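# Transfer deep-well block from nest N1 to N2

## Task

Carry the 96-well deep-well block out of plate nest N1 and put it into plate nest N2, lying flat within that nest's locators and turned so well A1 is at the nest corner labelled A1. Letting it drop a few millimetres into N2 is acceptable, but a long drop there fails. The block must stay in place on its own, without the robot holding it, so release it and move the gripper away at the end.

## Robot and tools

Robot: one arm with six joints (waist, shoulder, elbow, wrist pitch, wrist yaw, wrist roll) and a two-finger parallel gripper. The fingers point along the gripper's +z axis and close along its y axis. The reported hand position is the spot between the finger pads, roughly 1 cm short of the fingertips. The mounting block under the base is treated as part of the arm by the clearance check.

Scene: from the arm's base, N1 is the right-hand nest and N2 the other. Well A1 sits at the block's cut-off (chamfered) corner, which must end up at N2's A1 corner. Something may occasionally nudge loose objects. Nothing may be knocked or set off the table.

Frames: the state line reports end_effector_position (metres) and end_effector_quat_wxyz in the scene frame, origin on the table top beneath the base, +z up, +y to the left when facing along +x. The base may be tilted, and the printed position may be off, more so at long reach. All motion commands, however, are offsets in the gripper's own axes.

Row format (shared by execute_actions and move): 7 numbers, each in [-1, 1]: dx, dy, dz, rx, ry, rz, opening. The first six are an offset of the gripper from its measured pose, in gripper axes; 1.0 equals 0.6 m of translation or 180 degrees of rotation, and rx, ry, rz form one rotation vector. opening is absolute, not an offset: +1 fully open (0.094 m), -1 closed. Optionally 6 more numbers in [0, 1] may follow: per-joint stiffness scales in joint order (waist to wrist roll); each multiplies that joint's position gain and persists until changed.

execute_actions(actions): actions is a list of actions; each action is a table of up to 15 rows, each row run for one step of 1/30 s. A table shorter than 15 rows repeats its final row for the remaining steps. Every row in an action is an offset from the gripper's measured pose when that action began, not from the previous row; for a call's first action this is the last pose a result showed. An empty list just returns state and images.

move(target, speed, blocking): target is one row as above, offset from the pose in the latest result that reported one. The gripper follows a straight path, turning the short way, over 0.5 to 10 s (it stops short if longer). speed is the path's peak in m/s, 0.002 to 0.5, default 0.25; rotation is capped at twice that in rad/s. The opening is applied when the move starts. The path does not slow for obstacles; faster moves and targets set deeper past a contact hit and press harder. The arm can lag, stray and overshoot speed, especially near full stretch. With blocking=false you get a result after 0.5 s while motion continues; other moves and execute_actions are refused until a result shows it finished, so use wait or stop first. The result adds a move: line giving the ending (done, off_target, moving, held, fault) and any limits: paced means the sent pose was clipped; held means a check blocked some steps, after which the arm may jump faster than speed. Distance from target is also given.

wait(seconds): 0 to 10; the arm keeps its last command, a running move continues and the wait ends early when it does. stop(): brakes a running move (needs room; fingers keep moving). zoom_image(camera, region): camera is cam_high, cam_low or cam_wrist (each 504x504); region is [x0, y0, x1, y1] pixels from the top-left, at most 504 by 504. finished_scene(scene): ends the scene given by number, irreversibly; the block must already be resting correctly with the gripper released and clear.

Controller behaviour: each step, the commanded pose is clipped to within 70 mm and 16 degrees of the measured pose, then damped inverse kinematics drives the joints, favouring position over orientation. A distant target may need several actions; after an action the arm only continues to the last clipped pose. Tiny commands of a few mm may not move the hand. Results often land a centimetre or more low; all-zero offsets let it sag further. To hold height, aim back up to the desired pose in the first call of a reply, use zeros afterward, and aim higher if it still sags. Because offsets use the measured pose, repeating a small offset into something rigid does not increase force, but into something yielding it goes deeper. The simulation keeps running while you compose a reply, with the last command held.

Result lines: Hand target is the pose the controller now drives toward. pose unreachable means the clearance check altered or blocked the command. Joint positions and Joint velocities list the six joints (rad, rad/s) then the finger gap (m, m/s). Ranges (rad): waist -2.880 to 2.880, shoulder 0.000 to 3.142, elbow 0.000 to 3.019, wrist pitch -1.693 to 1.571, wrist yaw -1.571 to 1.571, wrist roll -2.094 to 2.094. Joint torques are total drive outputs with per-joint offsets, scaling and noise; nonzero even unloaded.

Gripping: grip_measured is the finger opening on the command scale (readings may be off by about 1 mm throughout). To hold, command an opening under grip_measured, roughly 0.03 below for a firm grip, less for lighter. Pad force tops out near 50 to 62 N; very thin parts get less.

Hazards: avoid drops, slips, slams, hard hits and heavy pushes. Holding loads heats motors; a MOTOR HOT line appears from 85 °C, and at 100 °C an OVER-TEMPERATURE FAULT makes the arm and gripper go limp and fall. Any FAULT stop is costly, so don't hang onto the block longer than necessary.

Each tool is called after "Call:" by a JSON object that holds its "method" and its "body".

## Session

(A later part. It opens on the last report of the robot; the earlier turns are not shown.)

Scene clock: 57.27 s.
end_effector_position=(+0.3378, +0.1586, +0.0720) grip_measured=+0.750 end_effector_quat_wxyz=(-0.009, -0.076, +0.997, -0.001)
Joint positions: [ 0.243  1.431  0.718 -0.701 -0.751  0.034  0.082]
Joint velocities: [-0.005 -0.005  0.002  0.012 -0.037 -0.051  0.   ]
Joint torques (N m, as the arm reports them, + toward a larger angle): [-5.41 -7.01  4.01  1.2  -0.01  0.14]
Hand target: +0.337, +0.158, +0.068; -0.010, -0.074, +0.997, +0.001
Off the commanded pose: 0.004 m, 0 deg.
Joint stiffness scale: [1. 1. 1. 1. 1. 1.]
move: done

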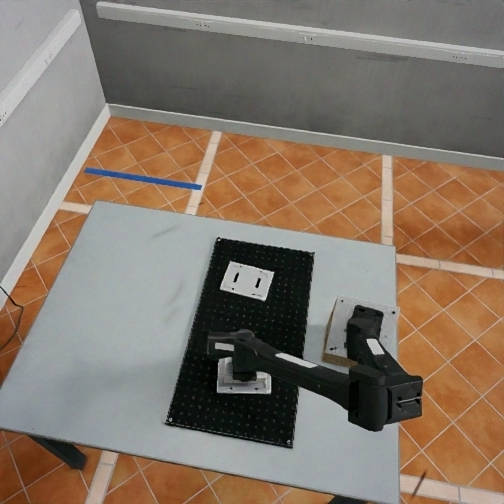

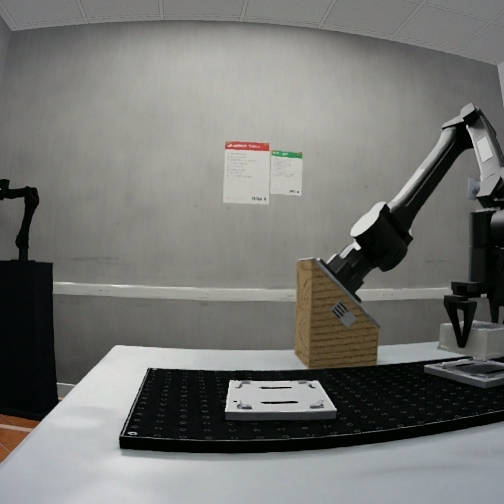

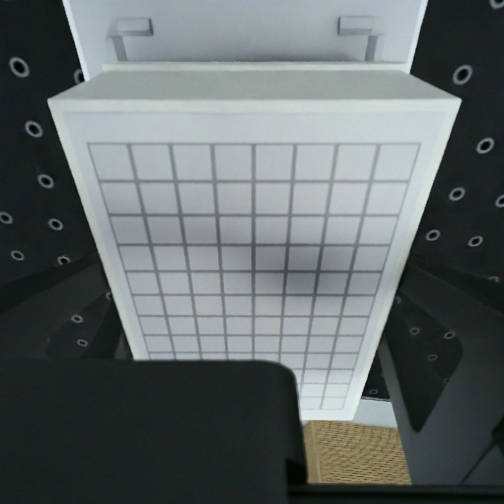

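Call:
{"method": "execute_actions", "body": {"actions": [[[0.0019,-0.0034,0.0092,0.001,0.0008,0.0016,0.71],[0.0014,-0.0031,0.0108,0.001,0.0003,0.0015,0.71],[0.0009,-0.0027,0.0126,0.001,-0.0003,0.0015,0.71],[0.0003,-0.0021,0.0150,0.001,-0.0010,0.0014,0.71],[-0.0004,-0.0016,0.0173,0.001,-0.0017,0.0014,0.71],[-0.0011,-0.0011,0.0196,0.0009,-0.0024,0.0013,0.71],[-0.0017,-0.0006,0.0219,0.0009,-0.0031,0.0012,0.71],[-0.0024,-0.0001,0.0242,0.0009,-0.0038,0.0012,0.71],[-0.0030,0.0005,0.0266,0.0009,-0.0045,0.0011,0.71],[-0.0035,0.0009,0.0284,0.0009,-0.0051,0.0011,0.71],[-0.0040,0.0012,0.0300,0.0009,-0.0056,0.001,0.71],[-0.0043,0.0015,0.0312,0.0009,-0.0059,0.001,0.71]]]}}

Call:
{"method": "wait", "body": {"seconds": 0.3}}

Call:
{"method": "zoom_image", "body": {"camera": "cam_wrist", "region": [20, 0, 220, 120]}}

Call:
{"method": "zoom_image", "body": {"camera": "cam_wrist", "region": [290, 0, 490, 120]}}

Scene clock: 64.47 s.
end_effector_position=(+0.3407, +0.1634, +0.0584) grip_measured=+0.750 end_effector_quat_wxyz=(+0.000, -0.082, +0.997, -0.000)
Joint positions: [ 0.28   1.442  0.704 -0.616 -0.742  0.088  0.082]
Joint velocities: [ 0.024  0.024 -0.017  0.046  0.066  0.066 -0.001]
Joint torques (N m, as the arm reports them, + toward a larger angle): [-5.43 -7.02  3.91  1.27  0.11  0.07]
Hand target: +0.340, +0.160, +0.054; -0.000, -0.074, +0.997, -0.001
Off the commanded pose: 0.006 m, 1 deg.
Joint stiffness scale: [1. 1. 1. 1. 1. 1.]

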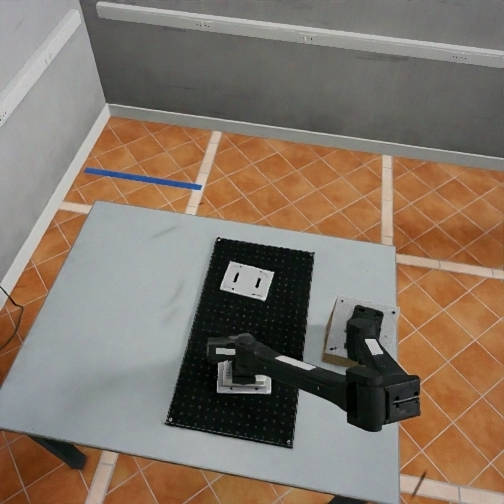

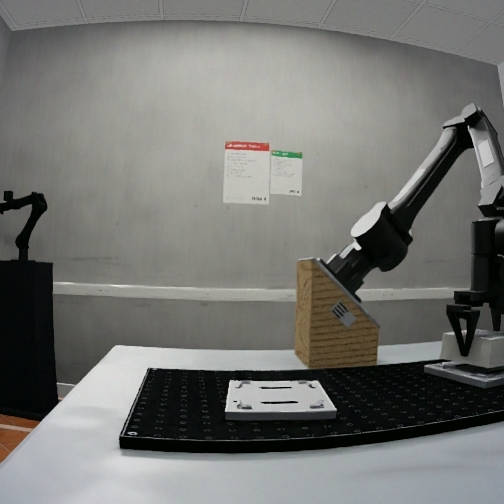

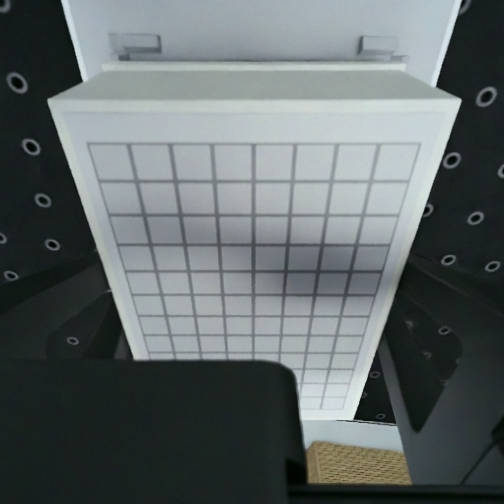

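Scene clock: 64.77 s.
end_effector_position=(+0.3409, +0.1630, +0.0579) grip_measured=+0.750 end_effector_quat_wxyz=(+0.001, -0.078, +0.997, -0.001)
Joint positions: [ 0.281  1.443  0.703 -0.613 -0.741  0.098  0.082]
Joint velocities: [ 0.005 -0.005  0.007 -0.017  0.037  0.081 -0.001]
Joint torques (N m, as the arm reports them, + toward a larger angle): [-6.18 -7.25  3.56  1.21  0.07  0.08]
Hand target: +0.340, +0.160, +0.053; -0.000, -0.074, +0.997, -0.001
Off the commanded pose: 0.006 m, 0 deg.
Joint stiffness scale: [1. 1. 1. 1. 1. 1.]
wait: 0.30 s; at rest by 0.17 s

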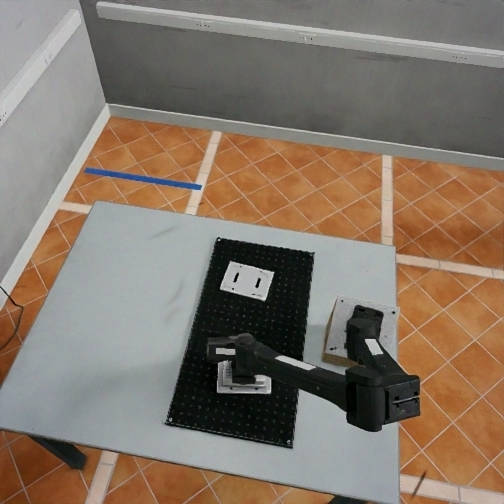

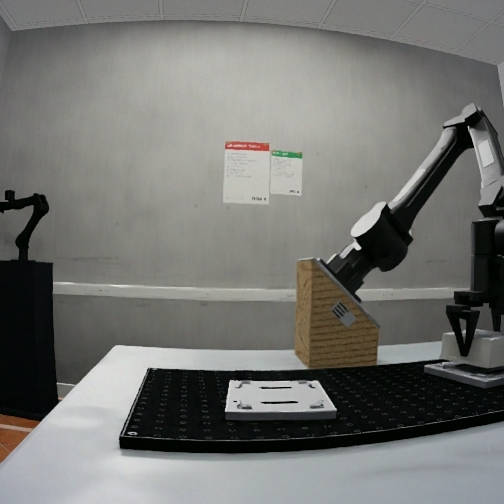

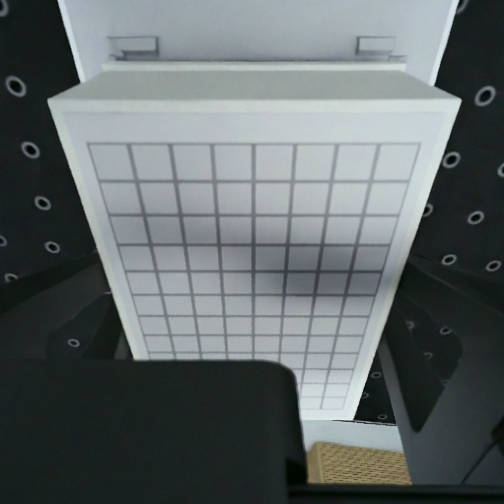

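Region (20, 0, 220, 120) of cam_wrist's 504x504 image, scaled by 2.520, with more detail than that image has; it fills the top 302 rows of this view, and the rest is white.

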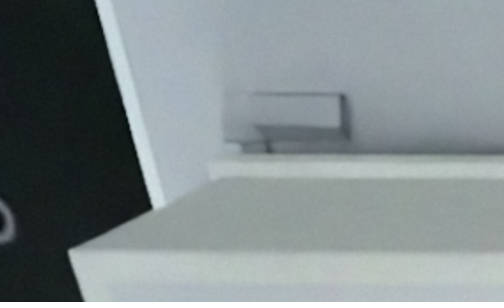

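Region (290, 0, 490, 120) of cam_wrist's 504x504 image, scaled by 2.520, with more detail than that image has; it fills the top 302 rows of this view, and the rest is white.

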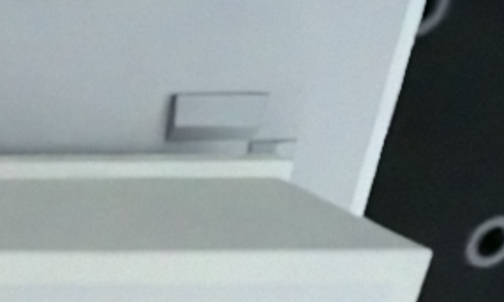

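Call:
{"method": "execute_actions", "body": {"actions": [[[-0.0017,-0.0029,0.0088,0.0006,0.0002,0.001,0.71],[-0.0016,-0.0031,0.0103,0.0006,0.0005,0.001,0.71],[-0.0016,-0.0033,0.0119,0.0006,0.0008,0.001,0.71],[-0.0015,-0.0036,0.0138,0.0006,0.0012,0.001,0.71],[-0.0015,-0.0039,0.0156,0.0006,0.0016,0.001,0.71],[-0.0015,-0.0041,0.0173,0.0006,0.0019,0.001,0.71],[-0.0014,-0.0043,0.0188,0.0006,0.0022,0.001,0.71],[-0.0014,-0.0045,0.0200,0.0006,0.0024,0.001,0.71]]]}}

Call:
{"method": "wait", "body": {"seconds": 0.15}}

Call:
{"method": "zoom_image", "body": {"camera": "cam_wrist", "region": [20, 0, 220, 120]}}

Call:
{"method": "zoom_image", "body": {"camera": "cam_wrist", "region": [290, 0, 490, 120]}}

Call:
{"method": "zoom_image", "body": {"camera": "cam_low", "region": [414, 320, 504, 400]}}

Scene clock: 69.73 s.
end_effector_position=(+0.3406, +0.1615, +0.0496) grip_measured=+0.750 end_effector_quat_wxyz=(-0.004, -0.077, +0.997, -0.001)
Joint positions: [ 0.294  1.465  0.703 -0.593 -0.738  0.109  0.082]
Joint velocities: [-0.005  0.005  0.002 -0.002  0.007 -0.007  0.   ]
Joint torques (N m, as the arm reports them, + toward a larger angle): [-6.09 -8.8   4.19  0.94  0.1   0.09]
Hand target: +0.342, +0.161, +0.046; -0.003, -0.076, +0.997, -0.002
Off the commanded pose: 0.004 m, 0 deg.
Joint stiffness scale: [1. 1. 1. 1. 1. 1.]

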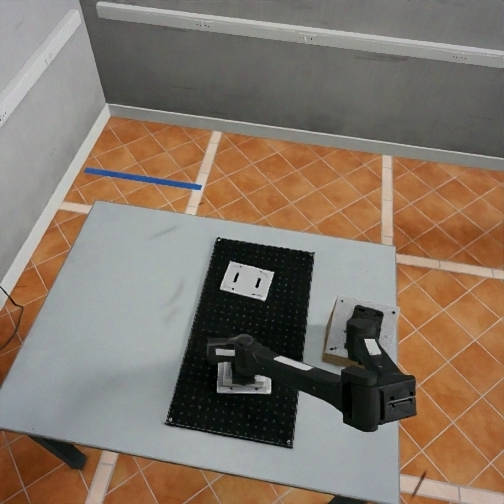

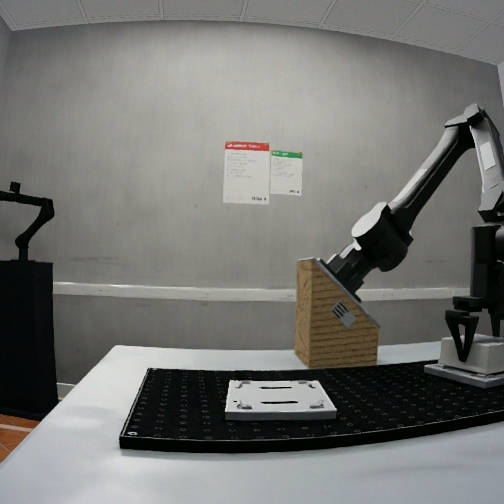

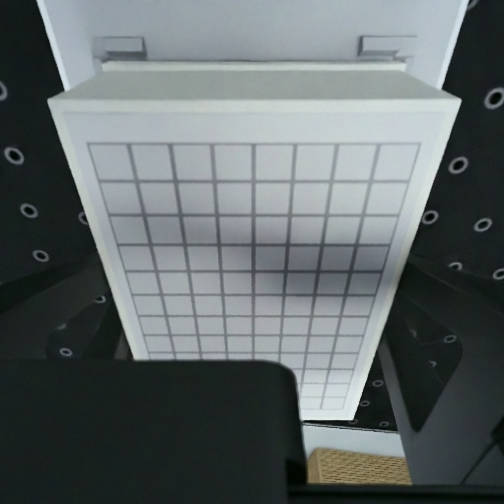

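Scene clock: 69.90 s.
end_effector_position=(+0.3406, +0.1615, +0.0496) grip_measured=+0.750 end_effector_quat_wxyz=(-0.004, -0.077, +0.997, -0.001)
Joint positions: [ 0.294  1.465  0.703 -0.592 -0.738  0.109  0.082]
Joint velocities: [-0.015 -0.005 -0.017  0.012 -0.066  0.066  0.   ]
Joint torques (N m, as the arm reports them, + toward a larger angle): [-5.96 -8.05  4.11  1.32  0.03  0.11]
Hand target: +0.342, +0.161, +0.046; -0.003, -0.077, +0.997, -0.002
Off the commanded pose: 0.004 m, 0 deg.
Joint stiffness scale: [1. 1. 1. 1. 1. 1.]
wait: 0.17 s; no rest

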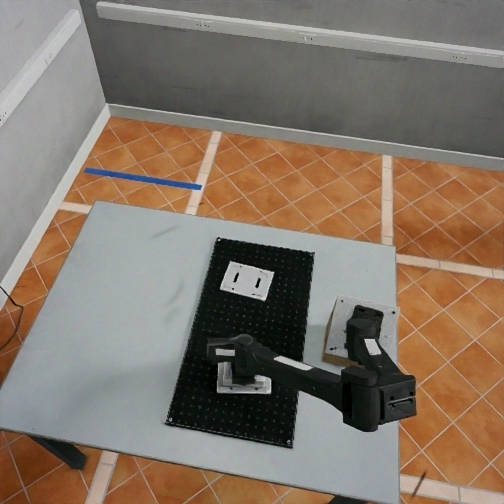

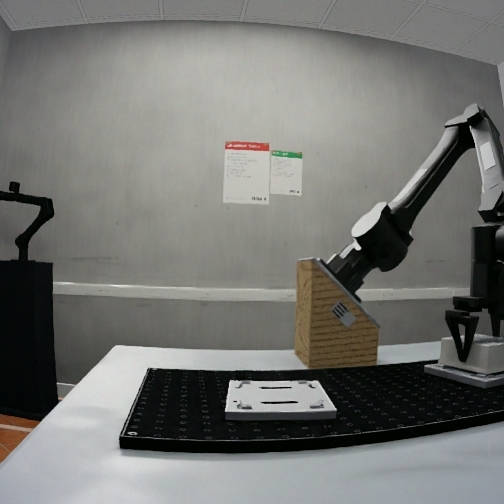

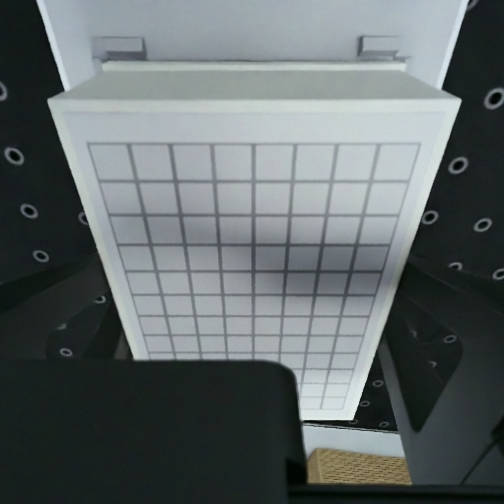

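Region (20, 0, 220, 120) of cam_wrist's 504x504 image, scaled by 2.520, with more detail than that image has; it fills the top 302 rows of this view, and the rest is white.

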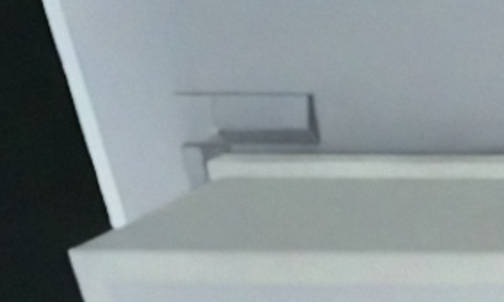

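Region (290, 0, 490, 120) of cam_wrist's 504x504 image, scaled by 2.520, with more detail than that image has; it fills the top 302 rows of this view, and the rest is white.

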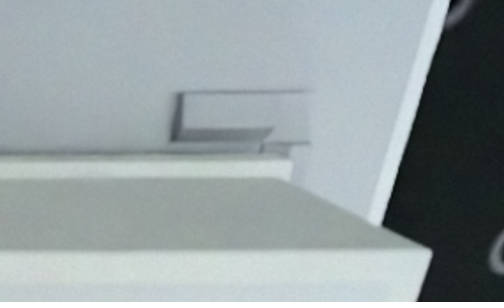

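Region (414, 320, 504, 400) of cam_low's 504x504 image, scaled by 5.600, with more detail than that image has.

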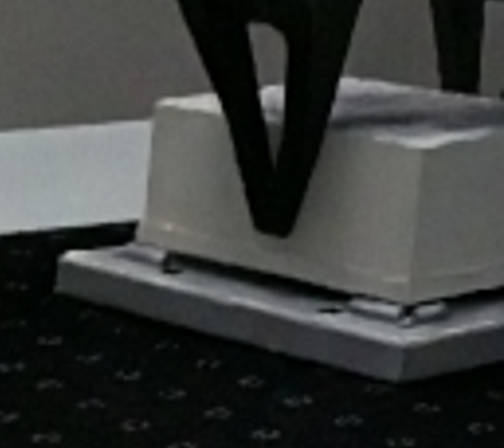

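Call:
{"method": "execute_actions", "body": {"actions": [[[-0.0023,-0.0021,0.008,0.0006,-0.0005,0.0004,0.71],[-0.0024,-0.0019,0.0092,0.0006,-0.0004,0.0002,0.71],[-0.0025,-0.0017,0.0105,0.0006,-0.0002,0.0,0.71],[-0.0026,-0.0015,0.0118,0.0006,-0.0001,-0.0002,0.71],[-0.0027,-0.0015,0.0131,0.0006,0.0001,-0.0003,0.71],[-0.0027,-0.0015,0.0144,0.0006,0.0002,-0.0003,0.71],[-0.0027,-0.0015,0.0156,0.0006,0.0004,-0.0003,0.71],[-0.0027,-0.0015,0.0167,0.0006,0.0005,-0.0003,0.71]]]}}

Call:
{"method": "zoom_image", "body": {"camera": "cam_wrist", "region": [20, 0, 220, 120]}}

Call:
{"method": "zoom_image", "body": {"camera": "cam_wrist", "region": [290, 0, 490, 120]}}

Call:
{"method": "zoom_image", "body": {"camera": "cam_low", "region": [414, 320, 504, 400]}}

Scene clock: 72.00 s.
end_effector_position=(+0.3412, +0.1621, +0.0446) grip_measured=+0.750 end_effector_quat_wxyz=(-0.005, -0.078, +0.997, -0.002)
Joint positions: [ 0.305  1.475  0.703 -0.575 -0.734  0.12   0.082]
Joint velocities: [-0.015  0.015 -0.012 -0.002 -0.037 -0.007  0.001]
Joint torques (N m, as the arm reports them, + toward a larger angle): [-5.95 -7.59  4.17  1.45  0.04  0.11]
Hand target: +0.342, +0.161, +0.040; -0.005, -0.077, +0.997, -0.002
Off the commanded pose: 0.005 m, 0 deg.
Joint stiffness scale: [1. 1. 1. 1. 1. 1.]

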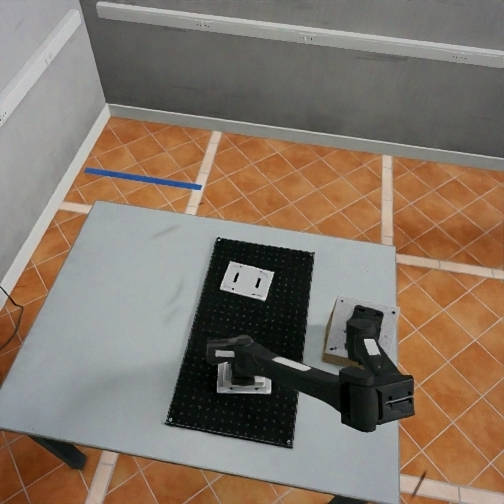

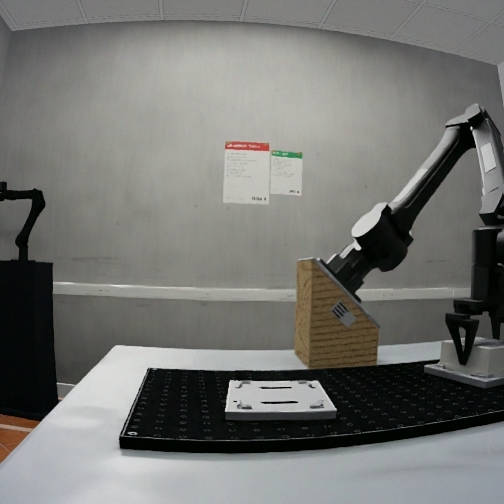

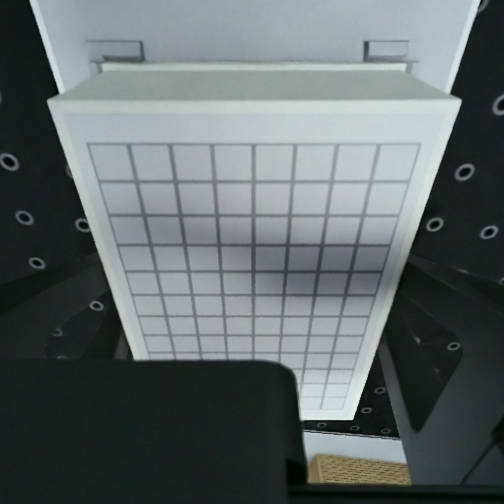

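Region (20, 0, 220, 120) of cam_wrist's 504x504 image, scaled by 2.520, with more detail than that image has; it fills the top 302 rows of this view, and the rest is white.

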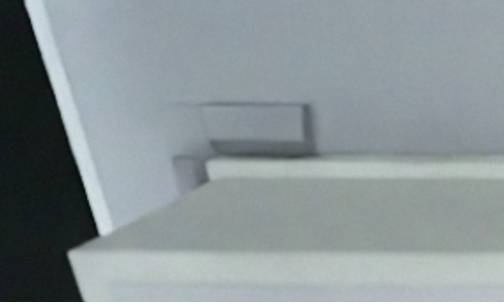

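Region (290, 0, 490, 120) of cam_wrist's 504x504 image, scaled by 2.520, with more detail than that image has; it fills the top 302 rows of this view, and the rest is white.

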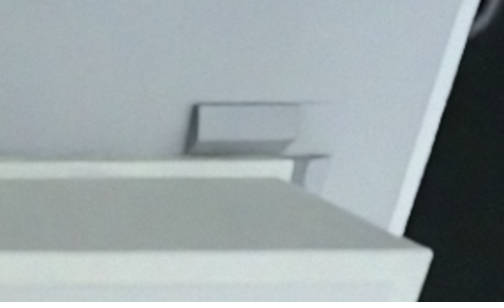

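Region (414, 320, 504, 400) of cam_low's 504x504 image, scaled by 5.600, with more detail than that image has.

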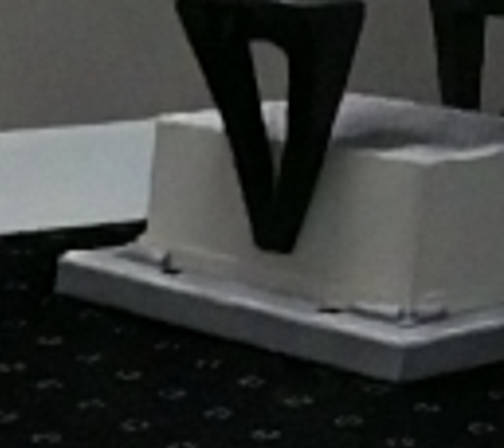

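Call:
{"method": "execute_actions", "body": {"actions": [[[0,0,0.002,0,0,0,0.73],[0,0,0,0,0,0,0.745],[0,0,0,0,0,0,0.76],[0,0,0,0,0,0,0.78],[0,0,0,0,0,0,0.81],[0,0,0,0,0,0,0.85],[0,0,0,0,0,0,0.9],[0,0,0,0,0,0,0.95],[0,0,0,0,0,0,1],[-0.0045,0.0019,-0.0027,-0.0001,-0.0016,-0.0012,1],[-0.009,0.0038,-0.0055,-0.0002,-0.0031,-0.0024,1],[-0.0136,0.0057,-0.0082,-0.0003,-0.0047,-0.0036,1],[-0.0181,0.0076,-0.0109,-0.0004,-0.0063,-0.0048,1],[-0.0226,0.0095,-0.0137,-0.0005,-0.0079,-0.006,1],[-0.0264,0.0111,-0.016,-0.0006,-0.0092,-0.007,1]],[[-0.032,0.0134,-0.0194,-0.0007,-0.0111,-0.0085,1],[-0.0377,0.0158,-0.0228,-0.0008,-0.0131,-0.010,1],[-0.0377,0.0158,-0.027,-0.0008,-0.0131,-0.010,1],[-0.0377,0.0158,-0.032,-0.0008,-0.0131,-0.010,1],[-0.0377,0.0158,-0.038,-0.0008,-0.0131,-0.010,1],[-0.0377,0.0158,-0.044,-0.0008,-0.0131,-0.010,1],[-0.0377,0.0158,-0.050,-0.0008,-0.0131,-0.010,1],[-0.0377,0.0158,-0.056,-0.0008,-0.0131,-0.010,1],[-0.0377,0.0158,-0.062,-0.0008,-0.0131,-0.010,1],[-0.0377,0.0158,-0.068,-0.0008,-0.0131,-0.010,1],[-0.0377,0.0158,-0.074,-0.0008,-0.0131,-0.010,1],[-0.0377,0.0158,-0.080,-0.0008,-0.0131,-0.010,1],[-0.0377,0.0158,-0.086,-0.0008,-0.0131,-0.010,1],[-0.0377,0.0158,-0.092,-0.0008,-0.0131,-0.010,1],[-0.0377,0.0158,-0.098,-0.0008,-0.0131,-0.010,1]]]}}

Call:
{"method": "wait", "body": {"seconds": 0.3}}

Scene clock: 74.87 s.
end_effector_position=(+0.3486, +0.1647, +0.0825) grip_measured=+1.000 end_effector_quat_wxyz=(+0.002, -0.072, +0.997, -0.001)
Joint positions: [ 0.232  1.418  0.744 -0.72  -0.75   0.048  0.094]
Joint velocities: [-0.22  -0.161  0.1   -0.437 -0.095 -0.242  0.   ]
Joint torques (N m, as the arm reports them, + toward a larger angle): [-6.51 -8.76  7.79 -0.25 -0.11 -0.07]
Hand target: +0.362, +0.175, +0.102; +0.017, -0.093, +0.995, +0.000
Off the commanded pose: 0.027 m, 3 deg.
Joint stiffness scale: [1. 1. 1. 1. 1. 1.]

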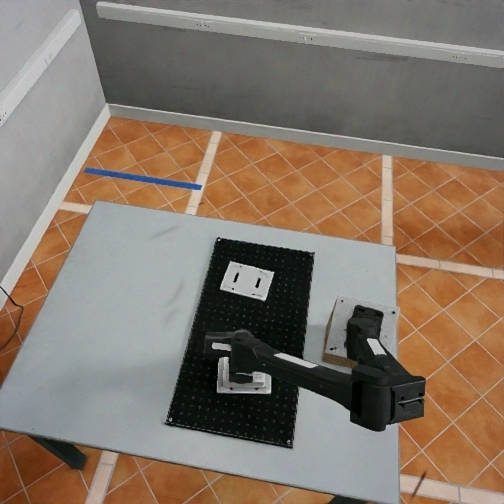

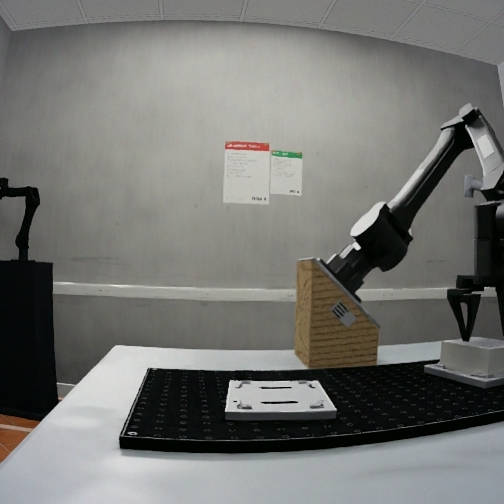

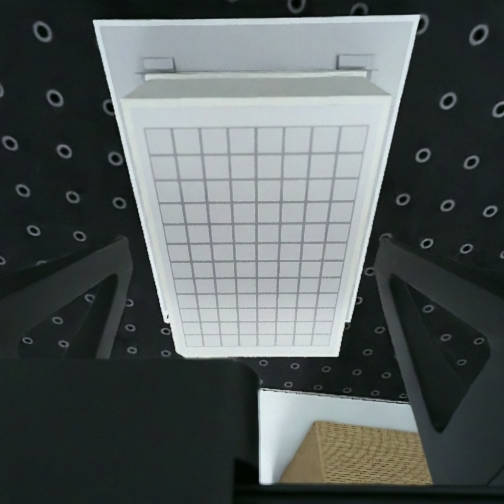

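Scene clock: 75.17 s.
end_effector_position=(+0.3504, +0.1656, +0.0919) grip_measured=+1.000 end_effector_quat_wxyz=(+0.006, -0.080, +0.997, -0.001)
Joint positions: [ 0.215  1.402  0.753 -0.75  -0.751  0.016  0.094]
Joint velocities: [-0.015 -0.015 -0.007  0.007  0.022 -0.051  0.   ]
Joint torques (N m, as the arm reports them, + toward a larger angle): [-5.7  -9.63  7.91 -0.41 -0.04 -0.08]
Hand target: +0.362, +0.175, +0.102; +0.017, -0.093, +0.995, +0.000
Off the commanded pose: 0.019 m, 2 deg.
Joint stiffness scale: [1. 1. 1. 1. 1. 1.]
wait: 0.30 s; no rest

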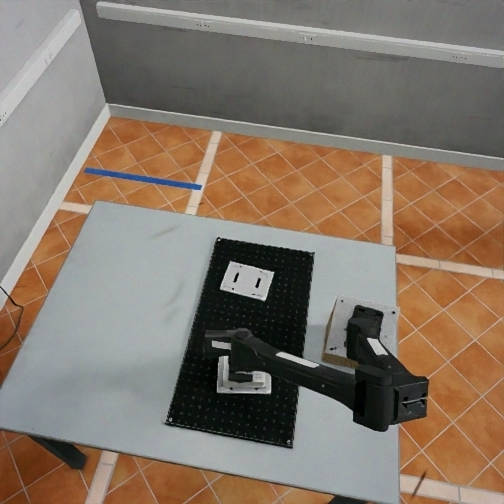

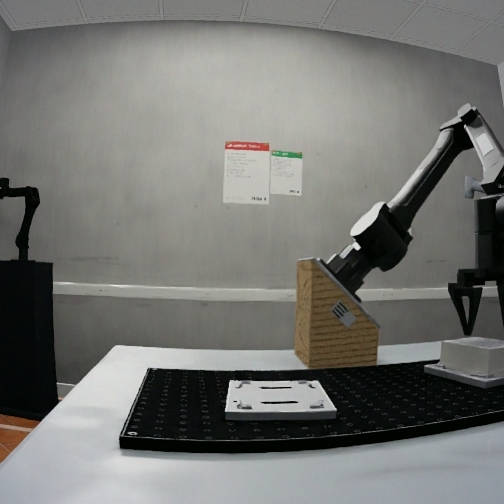

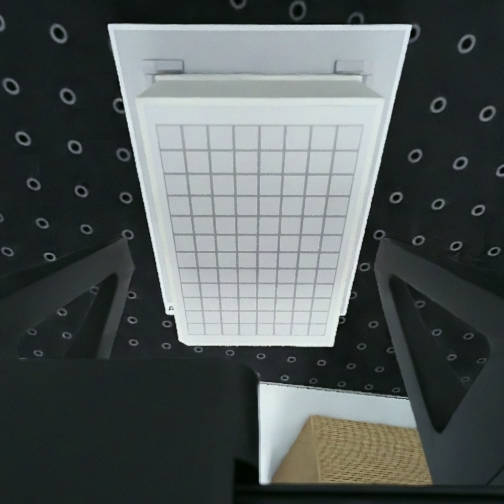

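Call:
{"method": "move", "body": {"target": [0.03, 0.09, -0.24, 0, -0.01, 0, 1], "speed": 0.3}}

Call:
{"method": "zoom_image", "body": {"camera": "cam_low", "region": [414, 320, 504, 400]}}

Call:
{"method": "zoom_image", "body": {"camera": "cam_wrist", "region": [180, 0, 430, 250]}}

Call:
{"method": "zoom_image", "body": {"camera": "cam_high", "region": [200, 335, 290, 405]}}

Scene clock: 76.90 s.
end_effector_position=(+0.3150, +0.2101, +0.2270) grip_measured=+1.000 end_effector_quat_wxyz=(+0.017, -0.073, +0.997, +0.000)
Joint positions: [ 0.023  1.135  0.894 -1.309 -0.773 -0.212  0.094]
Joint velocities: [-0.005  0.005 -0.002 -0.017 -0.051 -0.081  0.   ]
Joint torques (N m, as the arm reports them, + toward a larger angle): [-4.49 -3.33  9.82 -0.13 -0.05 -0.07]
Hand target: +0.323, +0.216, +0.235; +0.022, -0.079, +0.997, +0.000
Off the commanded pose: 0.013 m, 1 deg.
Joint stiffness scale: [1. 1. 1. 1. 1. 1.]
move: off_target

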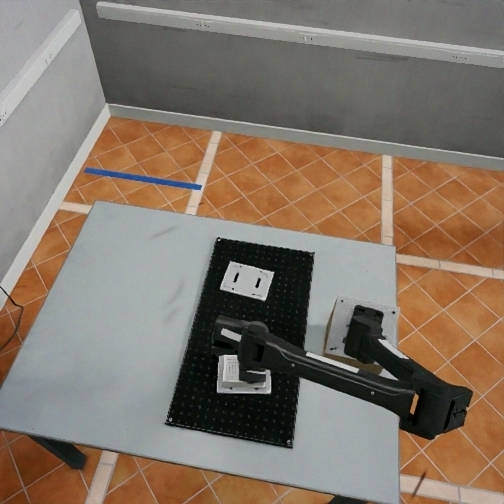

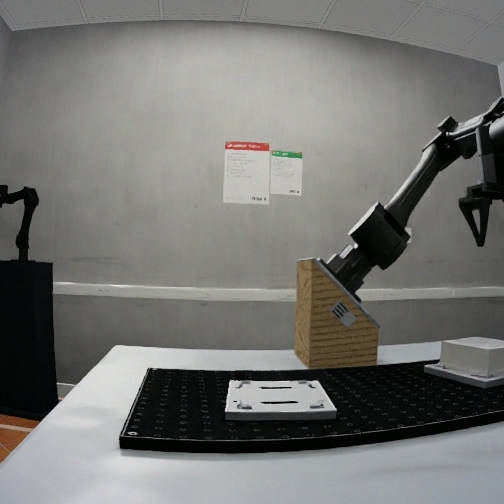

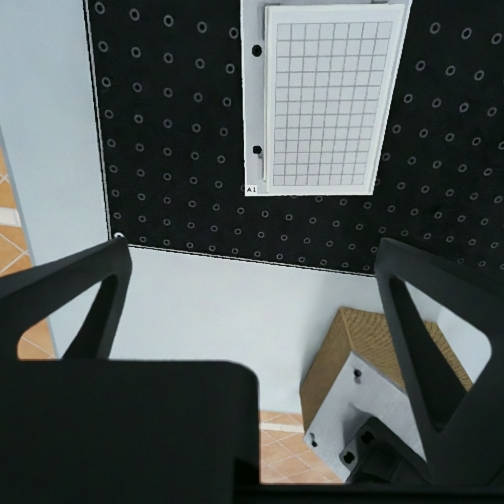

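Region (414, 320, 504, 400) of cam_low's 504x504 image, scaled by 5.600, with more detail than that image has.

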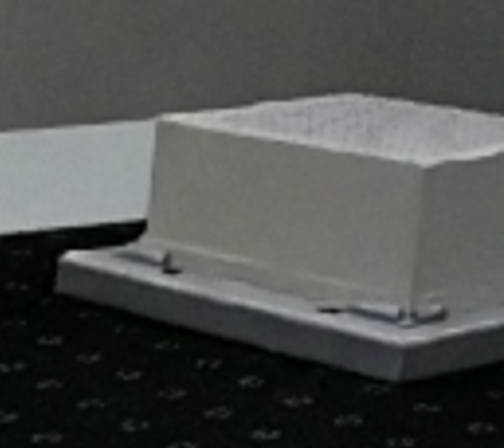

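Region (180, 0, 430, 250) of cam_wrist's 504x504 image, scaled by 2.016, with more detail than that image has.

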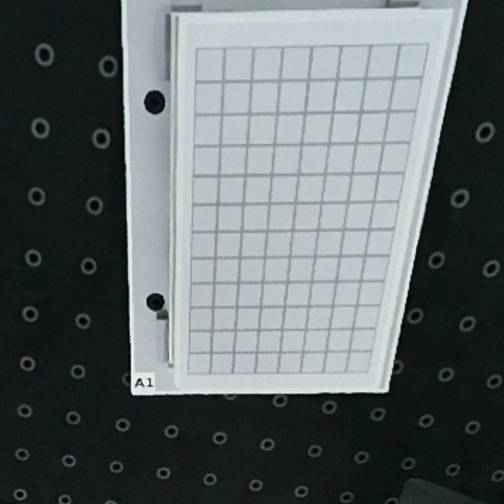

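Region (200, 335, 290, 405) of cam_high's 504x504 image, scaled by 5.600, with more detail than that image has.

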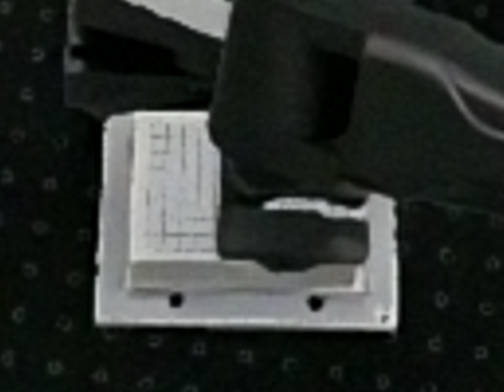

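The block is seated in N2, with its cut corner at the A1 mark.

Call:
{"method": "finished_scene", "body": {"scene": 1}}

The scene is finished: the task was done.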